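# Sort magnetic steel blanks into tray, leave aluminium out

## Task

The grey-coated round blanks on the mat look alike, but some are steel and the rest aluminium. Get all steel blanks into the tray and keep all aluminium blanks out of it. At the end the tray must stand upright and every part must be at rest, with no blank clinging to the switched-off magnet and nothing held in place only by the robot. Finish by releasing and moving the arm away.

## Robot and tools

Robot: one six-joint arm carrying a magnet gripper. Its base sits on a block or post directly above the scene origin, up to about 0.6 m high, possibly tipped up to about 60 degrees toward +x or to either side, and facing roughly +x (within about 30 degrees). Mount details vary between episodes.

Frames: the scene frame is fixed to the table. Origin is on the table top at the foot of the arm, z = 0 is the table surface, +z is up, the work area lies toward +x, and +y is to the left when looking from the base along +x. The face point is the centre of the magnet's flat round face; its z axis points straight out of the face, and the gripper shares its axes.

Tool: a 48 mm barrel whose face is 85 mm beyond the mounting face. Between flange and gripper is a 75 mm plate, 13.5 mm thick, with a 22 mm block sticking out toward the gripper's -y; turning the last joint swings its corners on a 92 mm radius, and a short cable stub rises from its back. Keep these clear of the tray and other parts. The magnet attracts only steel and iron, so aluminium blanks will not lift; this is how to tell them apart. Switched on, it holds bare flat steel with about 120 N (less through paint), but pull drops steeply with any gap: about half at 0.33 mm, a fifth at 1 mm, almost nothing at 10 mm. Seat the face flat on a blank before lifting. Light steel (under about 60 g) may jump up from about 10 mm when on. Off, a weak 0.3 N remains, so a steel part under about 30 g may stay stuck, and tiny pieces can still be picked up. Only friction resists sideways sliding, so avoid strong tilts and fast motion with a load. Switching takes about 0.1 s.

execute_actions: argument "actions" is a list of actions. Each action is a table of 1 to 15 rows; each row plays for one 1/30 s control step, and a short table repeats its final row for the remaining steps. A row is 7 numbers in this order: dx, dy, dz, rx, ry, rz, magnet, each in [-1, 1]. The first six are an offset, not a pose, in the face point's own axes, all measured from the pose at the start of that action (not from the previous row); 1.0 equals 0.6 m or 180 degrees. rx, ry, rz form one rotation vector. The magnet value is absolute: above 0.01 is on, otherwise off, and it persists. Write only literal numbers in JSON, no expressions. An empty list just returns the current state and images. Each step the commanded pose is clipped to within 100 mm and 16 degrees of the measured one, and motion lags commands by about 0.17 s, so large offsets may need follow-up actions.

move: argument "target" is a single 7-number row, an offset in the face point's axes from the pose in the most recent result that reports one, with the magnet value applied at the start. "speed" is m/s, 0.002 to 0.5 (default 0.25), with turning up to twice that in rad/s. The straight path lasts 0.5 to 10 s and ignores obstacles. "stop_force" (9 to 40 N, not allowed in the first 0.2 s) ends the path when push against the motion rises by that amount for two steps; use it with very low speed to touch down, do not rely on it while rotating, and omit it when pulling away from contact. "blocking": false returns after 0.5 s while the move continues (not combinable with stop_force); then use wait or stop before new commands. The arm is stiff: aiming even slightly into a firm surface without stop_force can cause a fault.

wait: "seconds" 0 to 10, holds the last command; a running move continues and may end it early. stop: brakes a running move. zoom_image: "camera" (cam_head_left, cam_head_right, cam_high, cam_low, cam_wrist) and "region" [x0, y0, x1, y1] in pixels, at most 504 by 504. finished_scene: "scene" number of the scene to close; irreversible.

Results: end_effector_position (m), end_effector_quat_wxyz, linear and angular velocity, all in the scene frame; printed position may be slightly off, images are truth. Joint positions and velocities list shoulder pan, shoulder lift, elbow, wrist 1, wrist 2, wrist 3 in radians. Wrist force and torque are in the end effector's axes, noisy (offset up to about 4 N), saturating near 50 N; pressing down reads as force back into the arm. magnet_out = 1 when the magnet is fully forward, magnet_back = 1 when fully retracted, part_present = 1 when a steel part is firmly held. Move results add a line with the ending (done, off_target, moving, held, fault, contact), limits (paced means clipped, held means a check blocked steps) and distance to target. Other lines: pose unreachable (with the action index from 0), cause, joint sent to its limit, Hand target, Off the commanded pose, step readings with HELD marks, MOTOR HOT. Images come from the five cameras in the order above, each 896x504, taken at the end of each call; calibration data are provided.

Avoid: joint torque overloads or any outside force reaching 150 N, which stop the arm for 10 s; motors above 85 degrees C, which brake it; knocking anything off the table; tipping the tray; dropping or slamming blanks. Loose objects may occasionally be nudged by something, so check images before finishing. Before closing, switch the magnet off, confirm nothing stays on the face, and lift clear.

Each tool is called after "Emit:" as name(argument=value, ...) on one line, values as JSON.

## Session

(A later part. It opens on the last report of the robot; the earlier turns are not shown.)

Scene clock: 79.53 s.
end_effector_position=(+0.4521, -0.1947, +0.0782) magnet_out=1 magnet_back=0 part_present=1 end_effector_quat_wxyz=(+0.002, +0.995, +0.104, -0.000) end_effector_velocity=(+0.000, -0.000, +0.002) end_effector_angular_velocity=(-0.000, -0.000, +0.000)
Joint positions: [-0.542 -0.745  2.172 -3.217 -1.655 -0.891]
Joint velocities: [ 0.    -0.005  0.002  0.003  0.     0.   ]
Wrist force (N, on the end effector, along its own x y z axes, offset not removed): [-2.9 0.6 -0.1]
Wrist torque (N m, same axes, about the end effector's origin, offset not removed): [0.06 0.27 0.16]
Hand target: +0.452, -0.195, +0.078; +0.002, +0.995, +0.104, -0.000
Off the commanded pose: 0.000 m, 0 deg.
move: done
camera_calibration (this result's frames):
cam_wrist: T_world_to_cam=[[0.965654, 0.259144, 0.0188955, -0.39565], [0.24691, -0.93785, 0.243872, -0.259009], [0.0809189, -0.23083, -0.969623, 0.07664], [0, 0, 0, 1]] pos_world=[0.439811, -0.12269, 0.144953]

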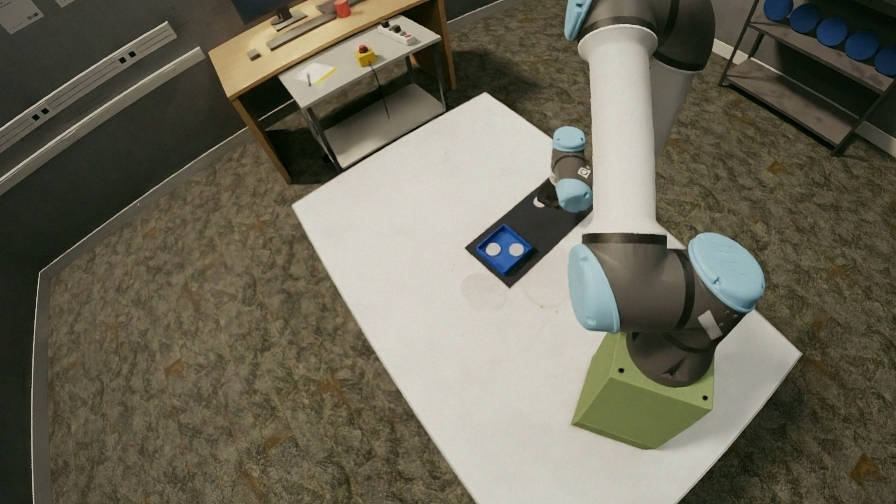

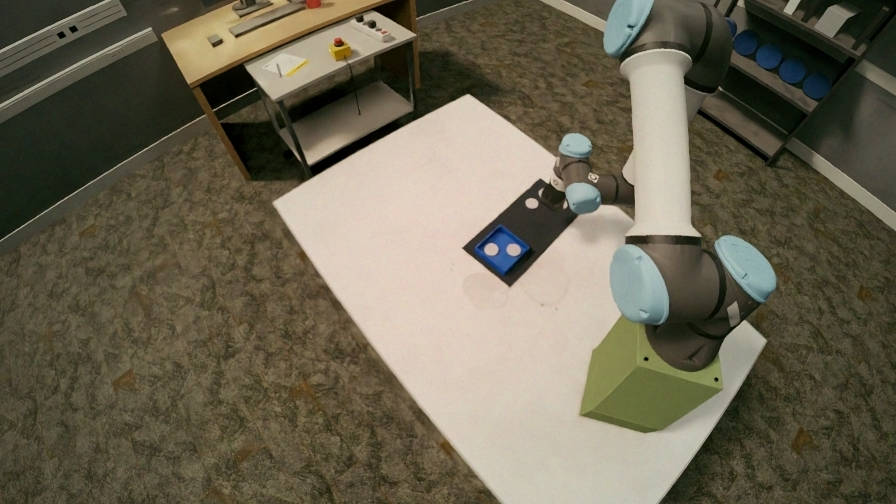

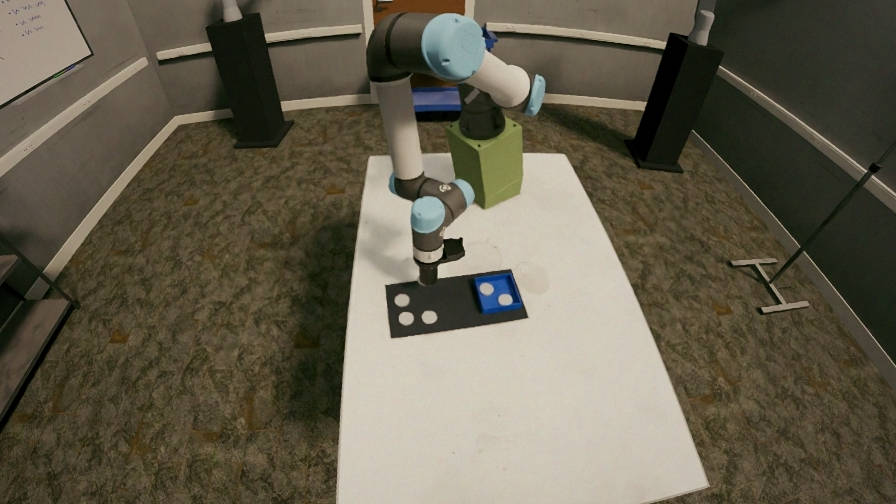

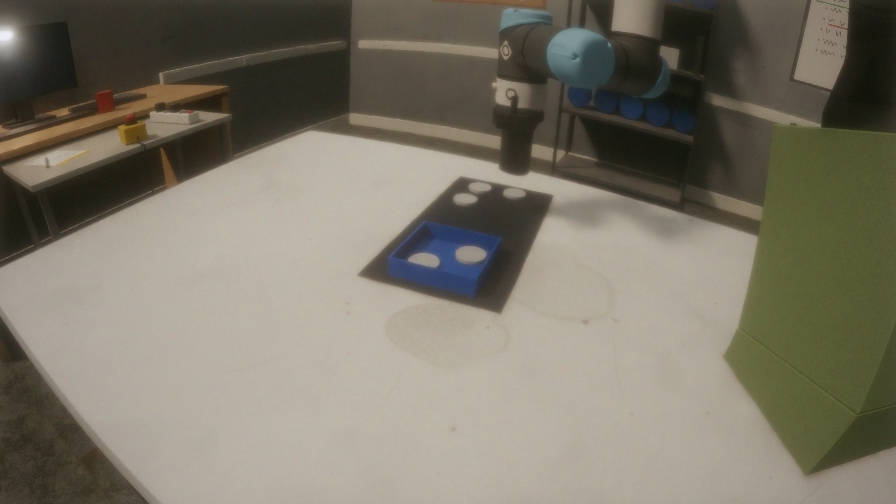

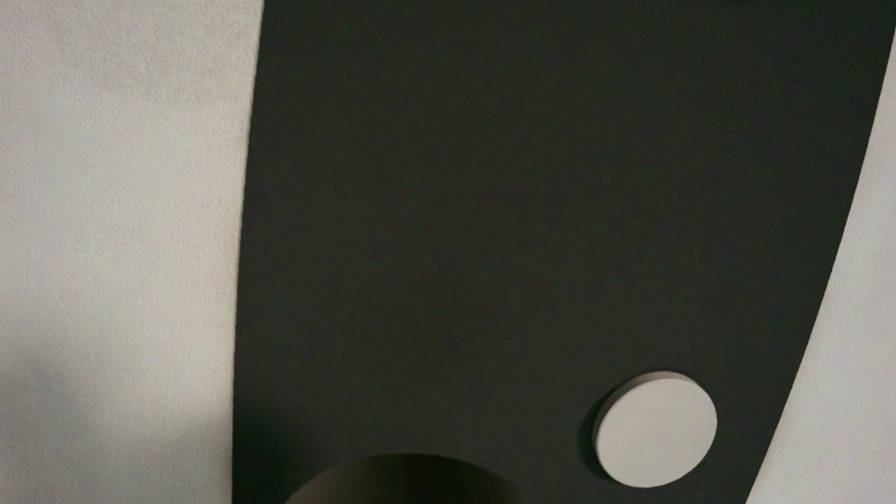

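Emit:
move(target=[0.051,-0.282,0.03,0,0,0,1])

Emit:
move(target=[0,0,0.0633,0,0,0,1], speed=0.06)

Emit:
execute_actions(actions=[[[0,0,0,0,0,0,0]]])

Emit:
move(target=[0,0,-0.0633,0,0,0,0], speed=0.12)

Emit:
move(target=[-0.054,0.392,0,0,0,0,0])

Scene clock: 92.20 s.
end_effector_position=(+0.4472, -0.0228, +0.0597) magnet_out=1 magnet_back=0 part_present=1 end_effector_quat_wxyz=(+0.001, +0.995, +0.104, +0.000) end_effector_velocity=(+0.000, +0.002, -0.000) end_effector_angular_velocity=(+0.002, +0.001, -0.000)
Joint positions: [-0.22  -0.608  2.23  -3.374 -1.718 -0.574]
Joint velocities: [ 0.004  0.001 -0.001  0.002  0.001  0.004]
Wrist force (N, on the end effector, along its own x y z axes, offset not removed): [-3.2 -1.1 0.3]
Wrist torque (N m, same axes, about the end effector's origin, offset not removed): [-0.13 0.22 0.17]
Hand target: +0.447, -0.023, +0.060; +0.001, +0.995, +0.104, +0.000
Off the commanded pose: 0.000 m, 0 deg.
move: done
camera_calibration (this result's frames):
cam_wrist: T_world_to_cam=[[0.965689, 0.25898, 0.0193269, -0.435137], [0.246715, -0.938097, 0.243117, -0.0919941], [0.081093, -0.230007, -0.969804, 0.0987342], [0, 0, 0, 1]] pos_world=[0.434897, 0.0491022, 0.126528]

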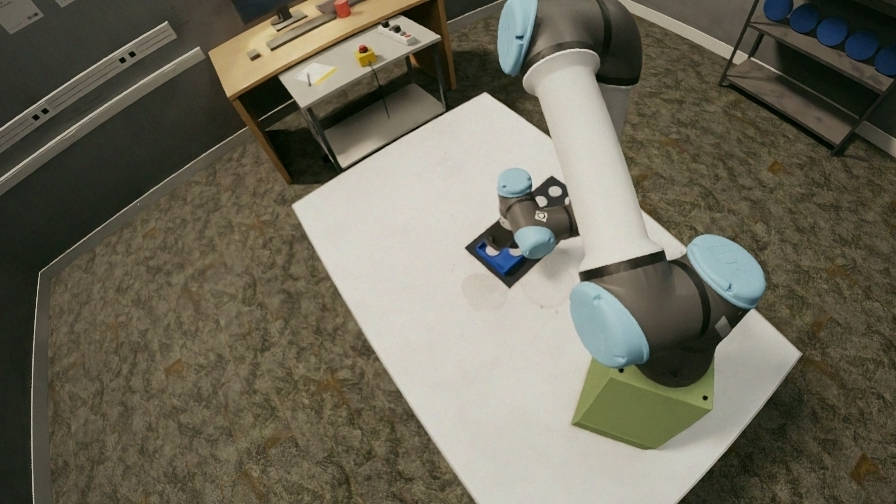

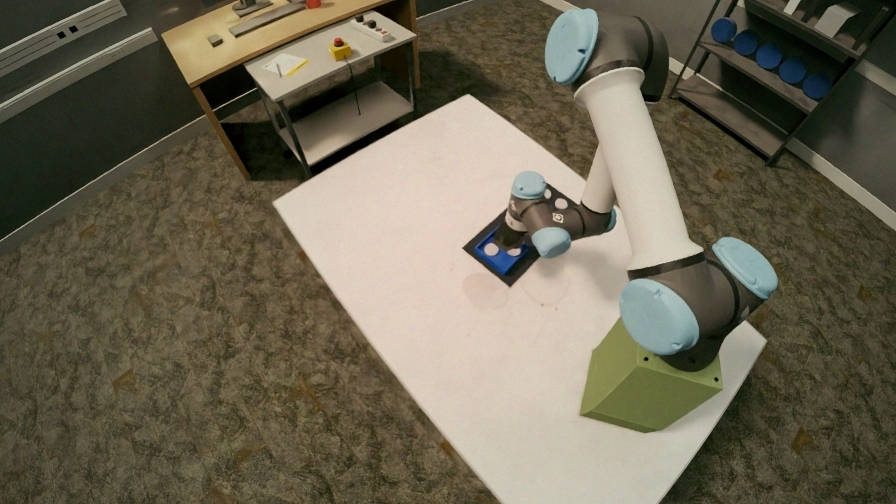

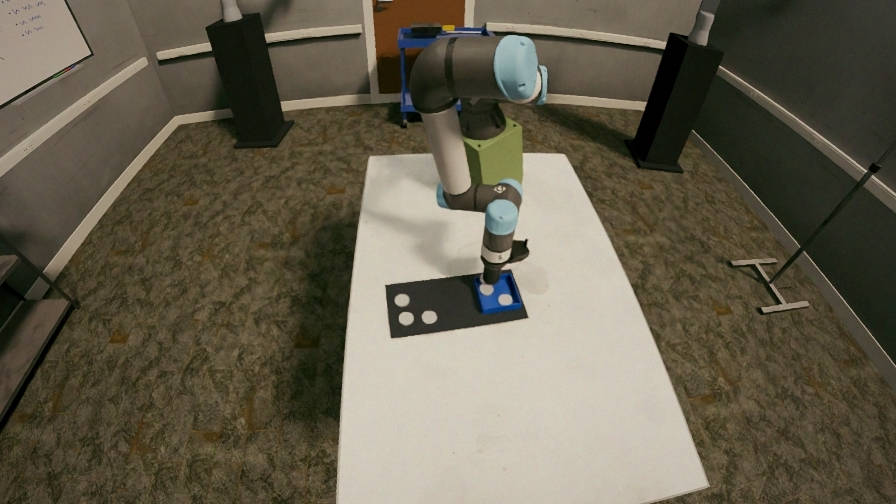

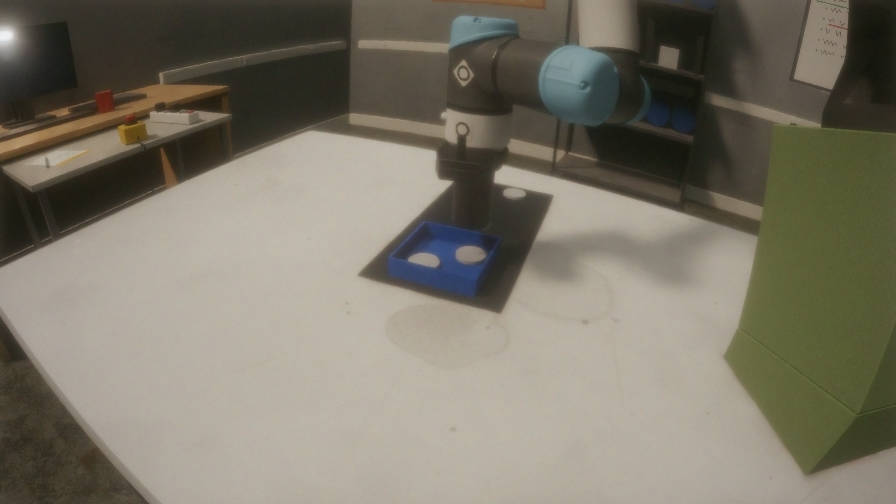

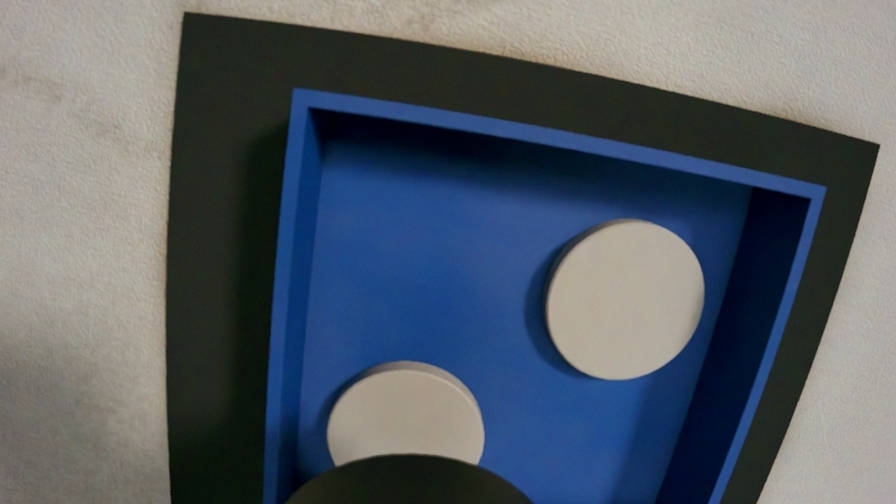

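Scene clock: 93.23 s.
end_effector_position=(+0.4471, -0.0230, +0.0219) magnet_out=1 magnet_back=0 part_present=1 end_effector_quat_wxyz=(+0.001, +0.995, +0.104, +0.000) end_effector_velocity=(+0.000, -0.000, -0.002) end_effector_angular_velocity=(-0.000, -0.000, +0.000)
Joint positions: [-0.233 -0.502  2.171 -3.424 -1.716 -0.586]
Joint velocities: [-0.001  0.005 -0.003 -0.002 -0.    -0.001]
Wrist force (N, on the end effector, along its own x y z axes, offset not removed): [-2.3 0.5 -0.4]
Wrist torque (N m, same axes, about the end effector's origin, offset not removed): [0.05 0.16 0.14]
Hand target: +0.447, -0.023, +0.022; +0.001, +0.995, +0.104, +0.000
Off the commanded pose: 0.000 m, 0 deg.
move: done
camera_calibration (this result's frames):
cam_wrist: T_world_to_cam=[[0.965688, 0.258985, 0.0193154, -0.434328], [0.24672, -0.938088, 0.243148, -0.0829146], [0.0810913, -0.23004, -0.969797, 0.0620528], [0, 0, 0, 1]] pos_world=[0.434851, 0.0489781, 0.0887283]

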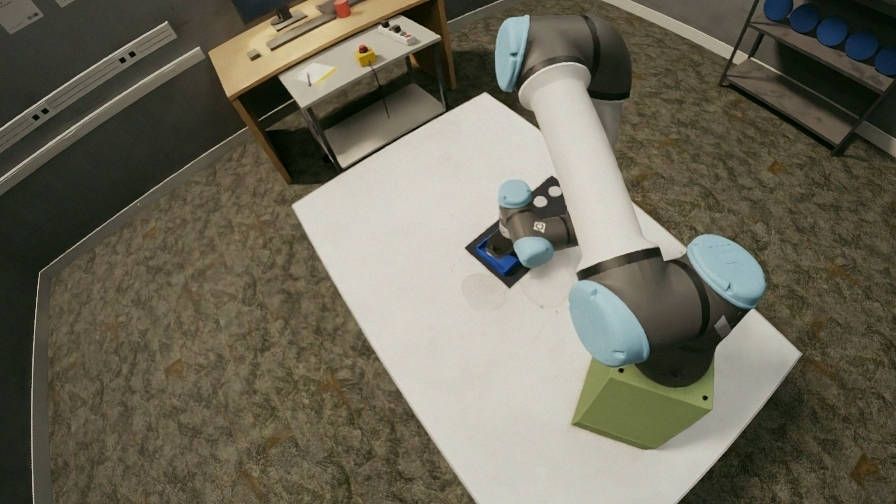

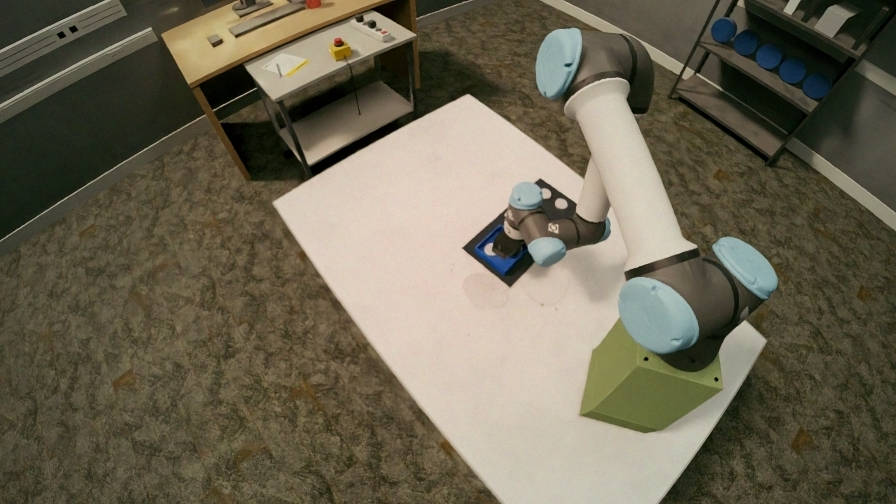

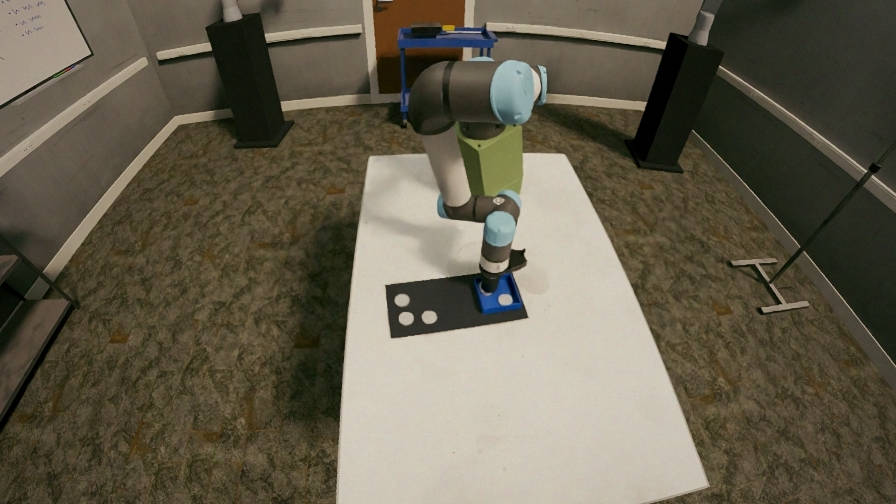

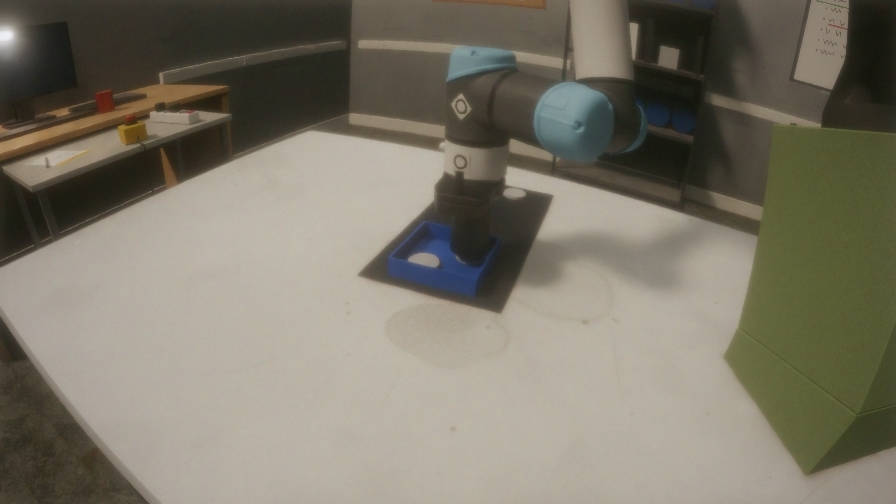

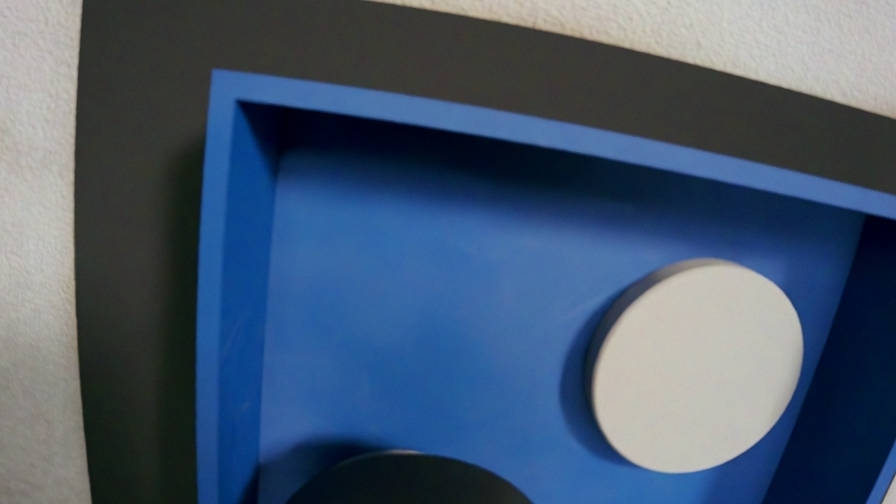

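Scene clock: 93.73 s.
end_effector_position=(+0.4472, -0.0230, +0.0218) magnet_out=0 magnet_back=1 part_present=0 end_effector_quat_wxyz=(+0.001, +0.995, +0.104, +0.000) end_effector_velocity=(+0.001, -0.000, +0.000) end_effector_angular_velocity=(-0.000, -0.001, -0.000)
Joint positions: [-0.233 -0.502  2.171 -3.424 -1.716 -0.586]
Joint velocities: [-0.    -0.001 -0.     0.     0.    -0.   ]
Wrist force (N, on the end effector, along its own x y z axes, offset not removed): [-3.2 -0.4 -0.1]
Wrist torque (N m, same axes, about the end effector's origin, offset not removed): [-0.08 0.31 0.04]
Hand target: +0.447, -0.023, +0.022; +0.001, +0.995, +0.104, +0.000
Off the commanded pose: 0.000 m, 0 deg.
Step readings (end_effector_position):
0: (+0.4471, -0.0230, +0.0219)
1: (+0.4471, -0.0230, +0.0218)
2: (+0.4472, -0.0230, +0.0218)
4: (+0.4472, -0.0230, +0.0218)
8: (+0.4472, -0.0230, +0.0218)
15: end_effector_position above
camera_calibration (this result's frames):
cam_wrist: T_world_to_cam=[[0.965689, 0.25898, 0.019353, -0.434345], [0.246704, -0.938085, 0.243175, -0.082907], [0.0811322, -0.230057, -0.969789, 0.0619729], [0, 0, 0, 1]] pos_world=[0.434868, 0.0489702, 0.0886674]

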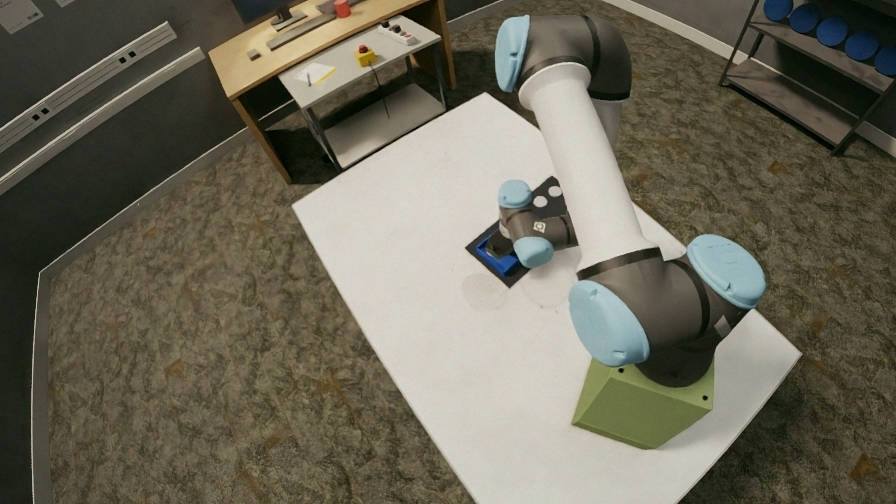

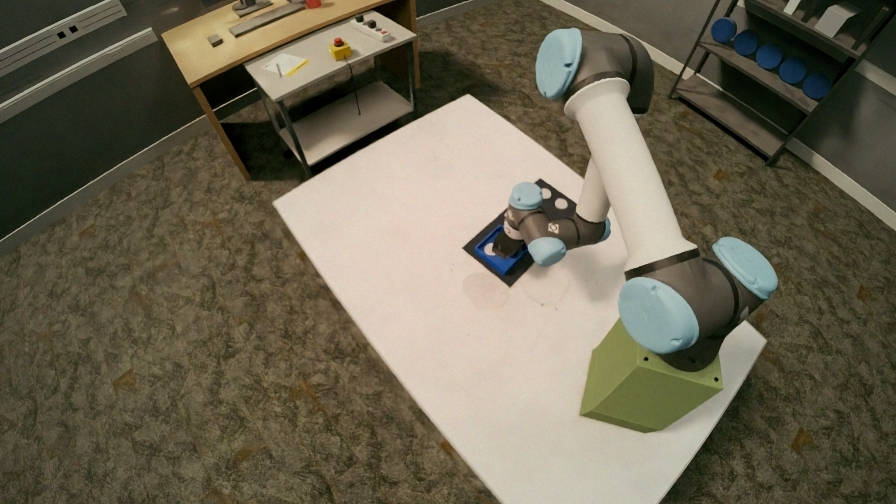

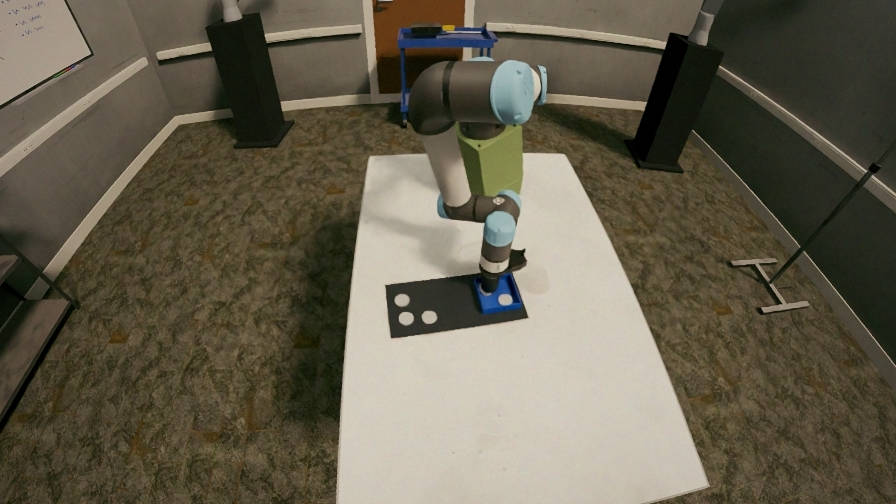

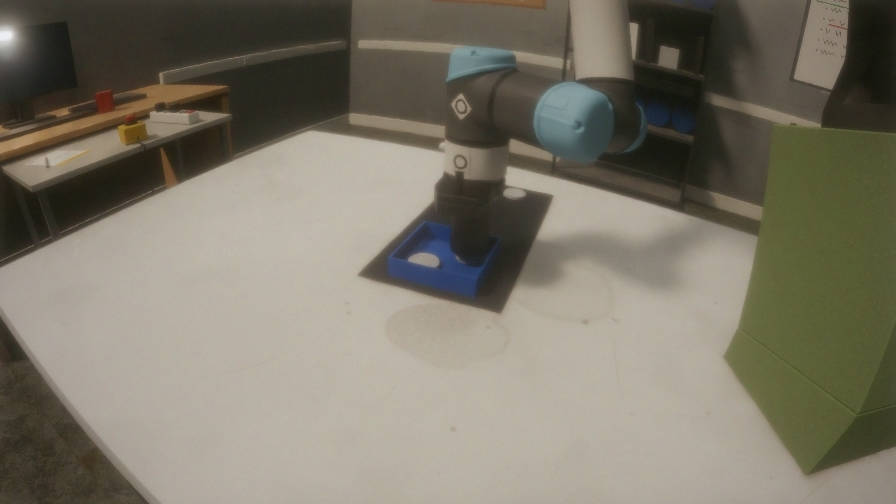

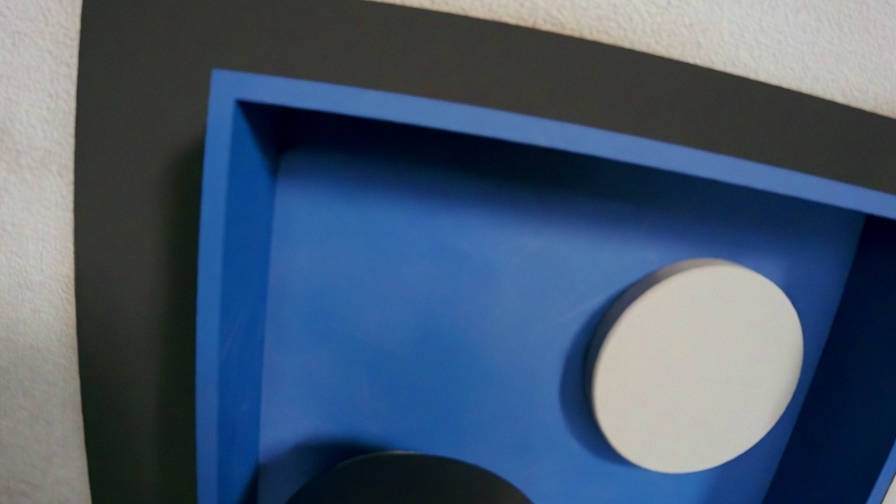

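Scene clock: 94.63 s.
end_effector_position=(+0.4472, -0.0228, +0.0596) magnet_out=0 magnet_back=1 part_present=0 end_effector_quat_wxyz=(+0.001, +0.995, +0.104, +0.000) end_effector_velocity=(+0.000, +0.000, +0.002) end_effector_angular_velocity=(+0.000, -0.001, +0.000)
Joint positions: [-0.22  -0.608  2.23  -3.375 -1.718 -0.574]
Joint velocities: [ 0.001 -0.005  0.002  0.003  0.     0.   ]
Wrist force (N, on the end effector, along its own x y z axes, offset not removed): [-4.2 -0.4 0.5]
Wrist torque (N m, same axes, about the end effector's origin, offset not removed): [-0.11 0.40 0.11]
Hand target: +0.447, -0.023, +0.060; +0.001, +0.995, +0.104, +0.000
Off the commanded pose: 0.000 m, 0 deg.
move: done
camera_calibration (this result's frames):
cam_wrist: T_world_to_cam=[[0.96569, 0.258975, 0.0193648, -0.435137], [0.246699, -0.938094, 0.243143, -0.0919779], [0.0811342, -0.230024, -0.969797, 0.0986722], [0, 0, 0, 1]] pos_world=[0.434893, 0.0491027, 0.126482]

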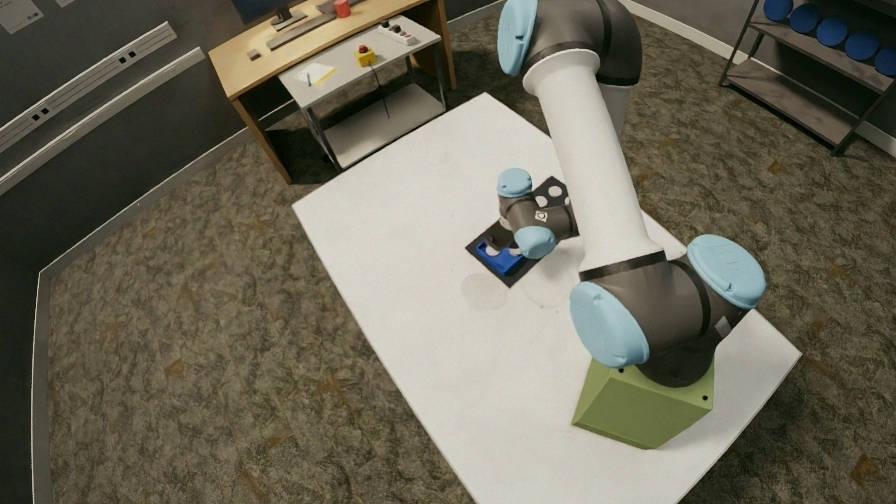

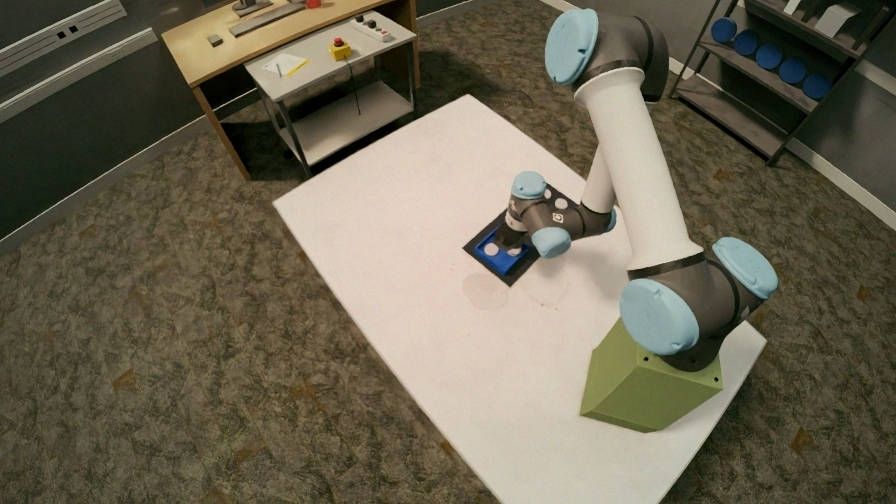

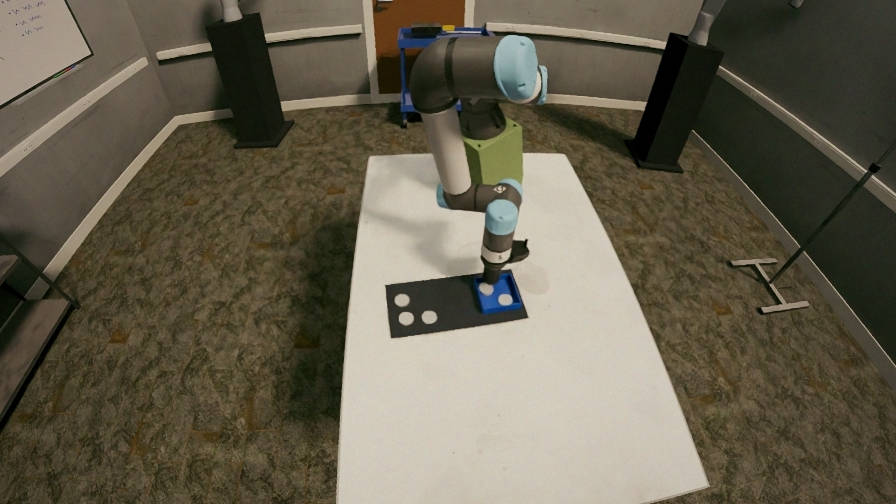

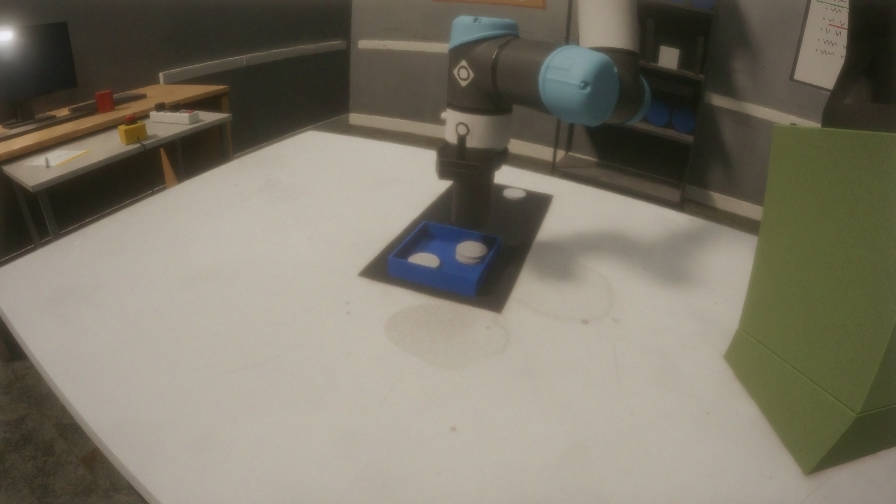

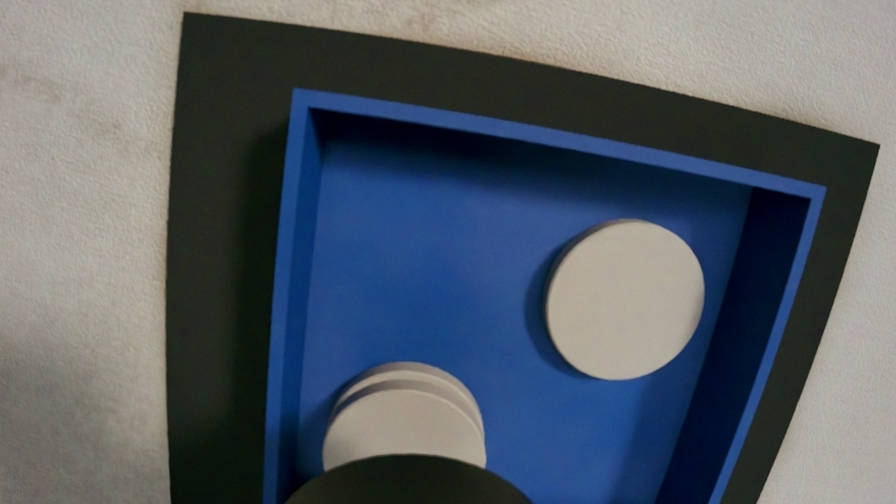

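Scene clock: 96.17 s.
end_effector_position=(+0.4639, -0.2598, +0.0605) magnet_out=0 magnet_back=1 part_present=0 end_effector_quat_wxyz=(+0.002, +0.995, +0.104, +0.000) end_effector_velocity=(-0.000, -0.001, -0.001) end_effector_angular_velocity=(+0.001, +0.002, +0.001)
Joint positions: [-0.628 -0.713  2.053 -3.137 -1.636 -0.976]
Joint velocities: [-0.002  0.001 -0.004  0.004 -0.    -0.003]
Wrist force (N, on the end effector, along its own x y z axes, offset not removed): [-3.5 0.3 -1.0]
Wrist torque (N m, same axes, about the end effector's origin, offset not removed): [0.01 0.31 0.09]
Hand target: +0.464, -0.260, +0.060; +0.002, +0.995, +0.104, -0.000
Off the commanded pose: 0.000 m, 0 deg.
move: done
camera_calibration (this result's frames):
cam_wrist: T_world_to_cam=[[0.965641, 0.259184, 0.0189835, -0.389816], [0.246896, -0.937751, 0.244267, -0.318622], [0.0811119, -0.231187, -0.969522, 0.0433126], [0, 0, 0, 1]] pos_world=[0.451576, -0.187741, 0.127222]

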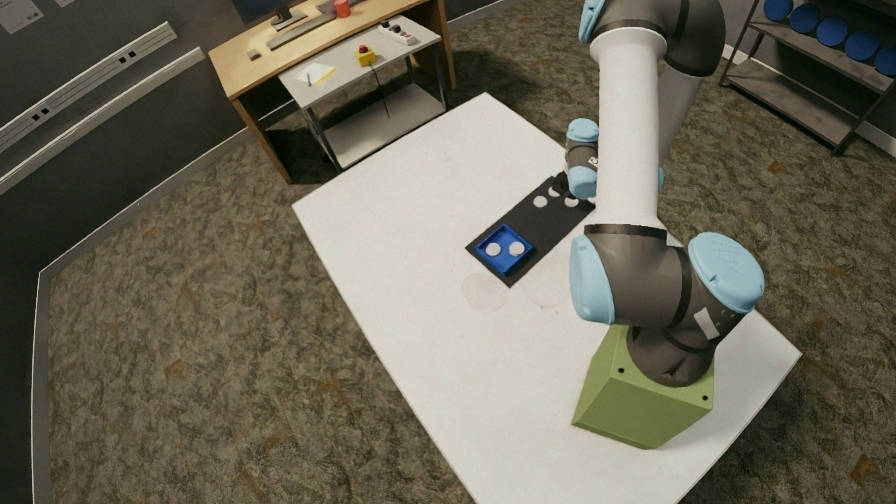

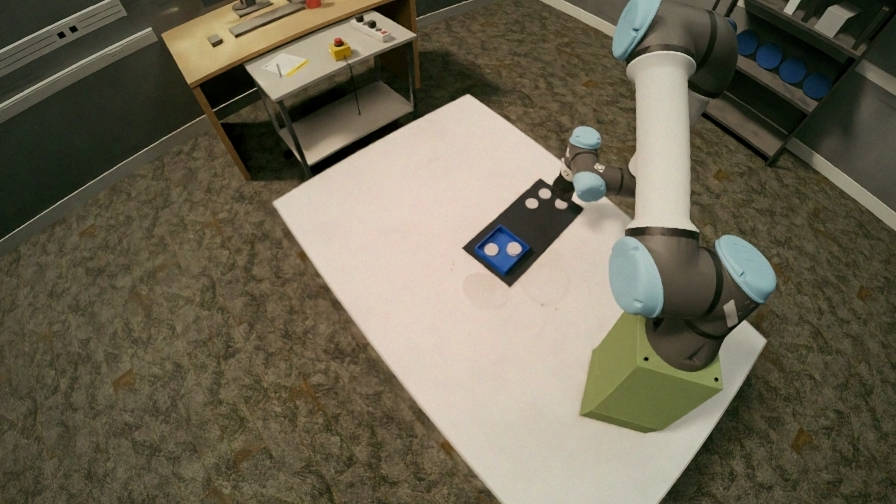

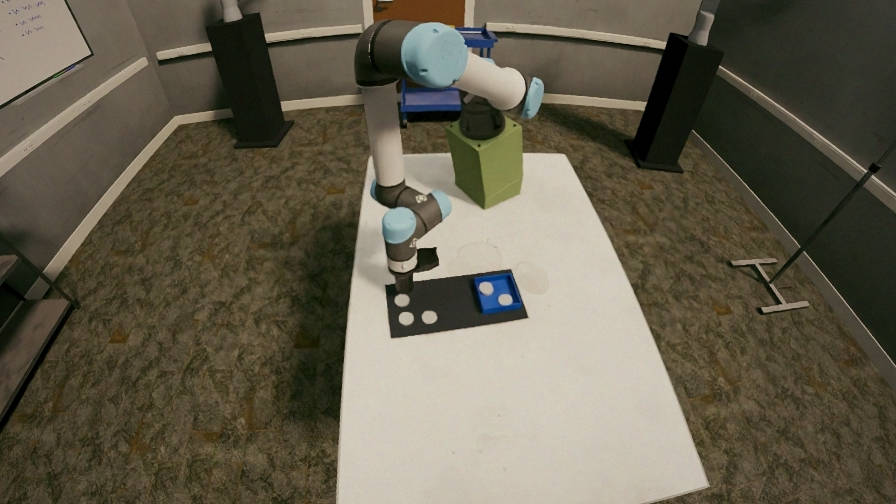

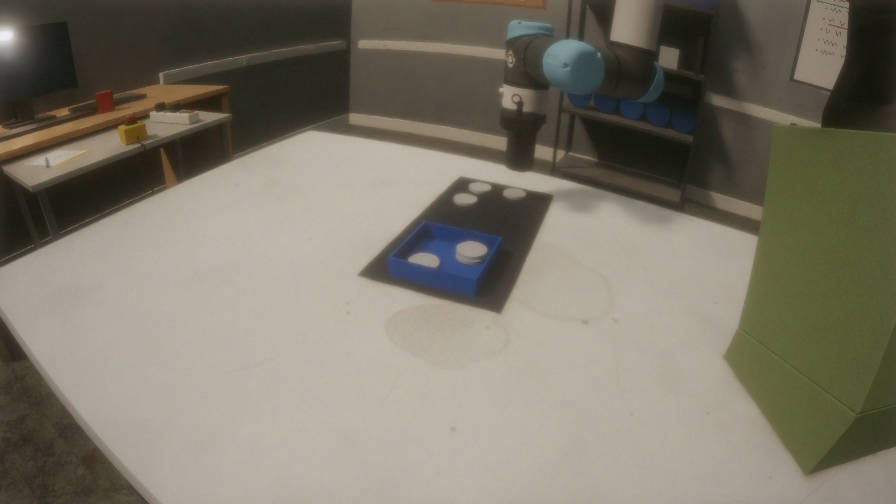

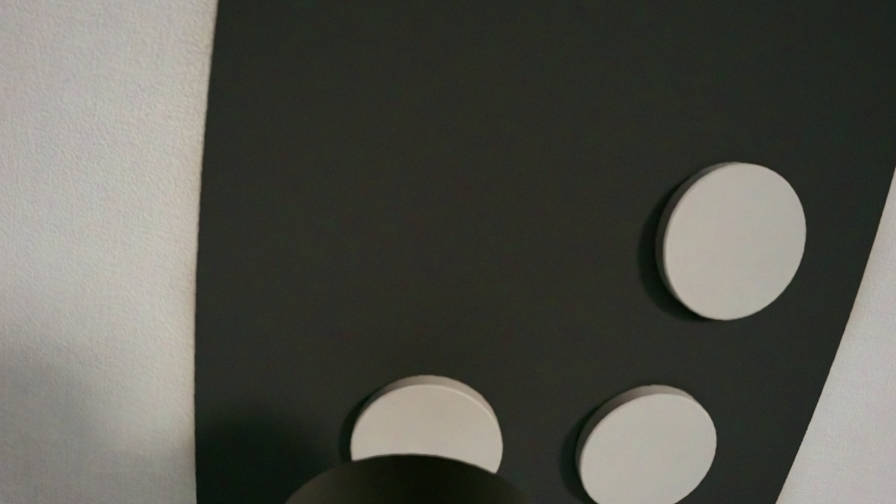

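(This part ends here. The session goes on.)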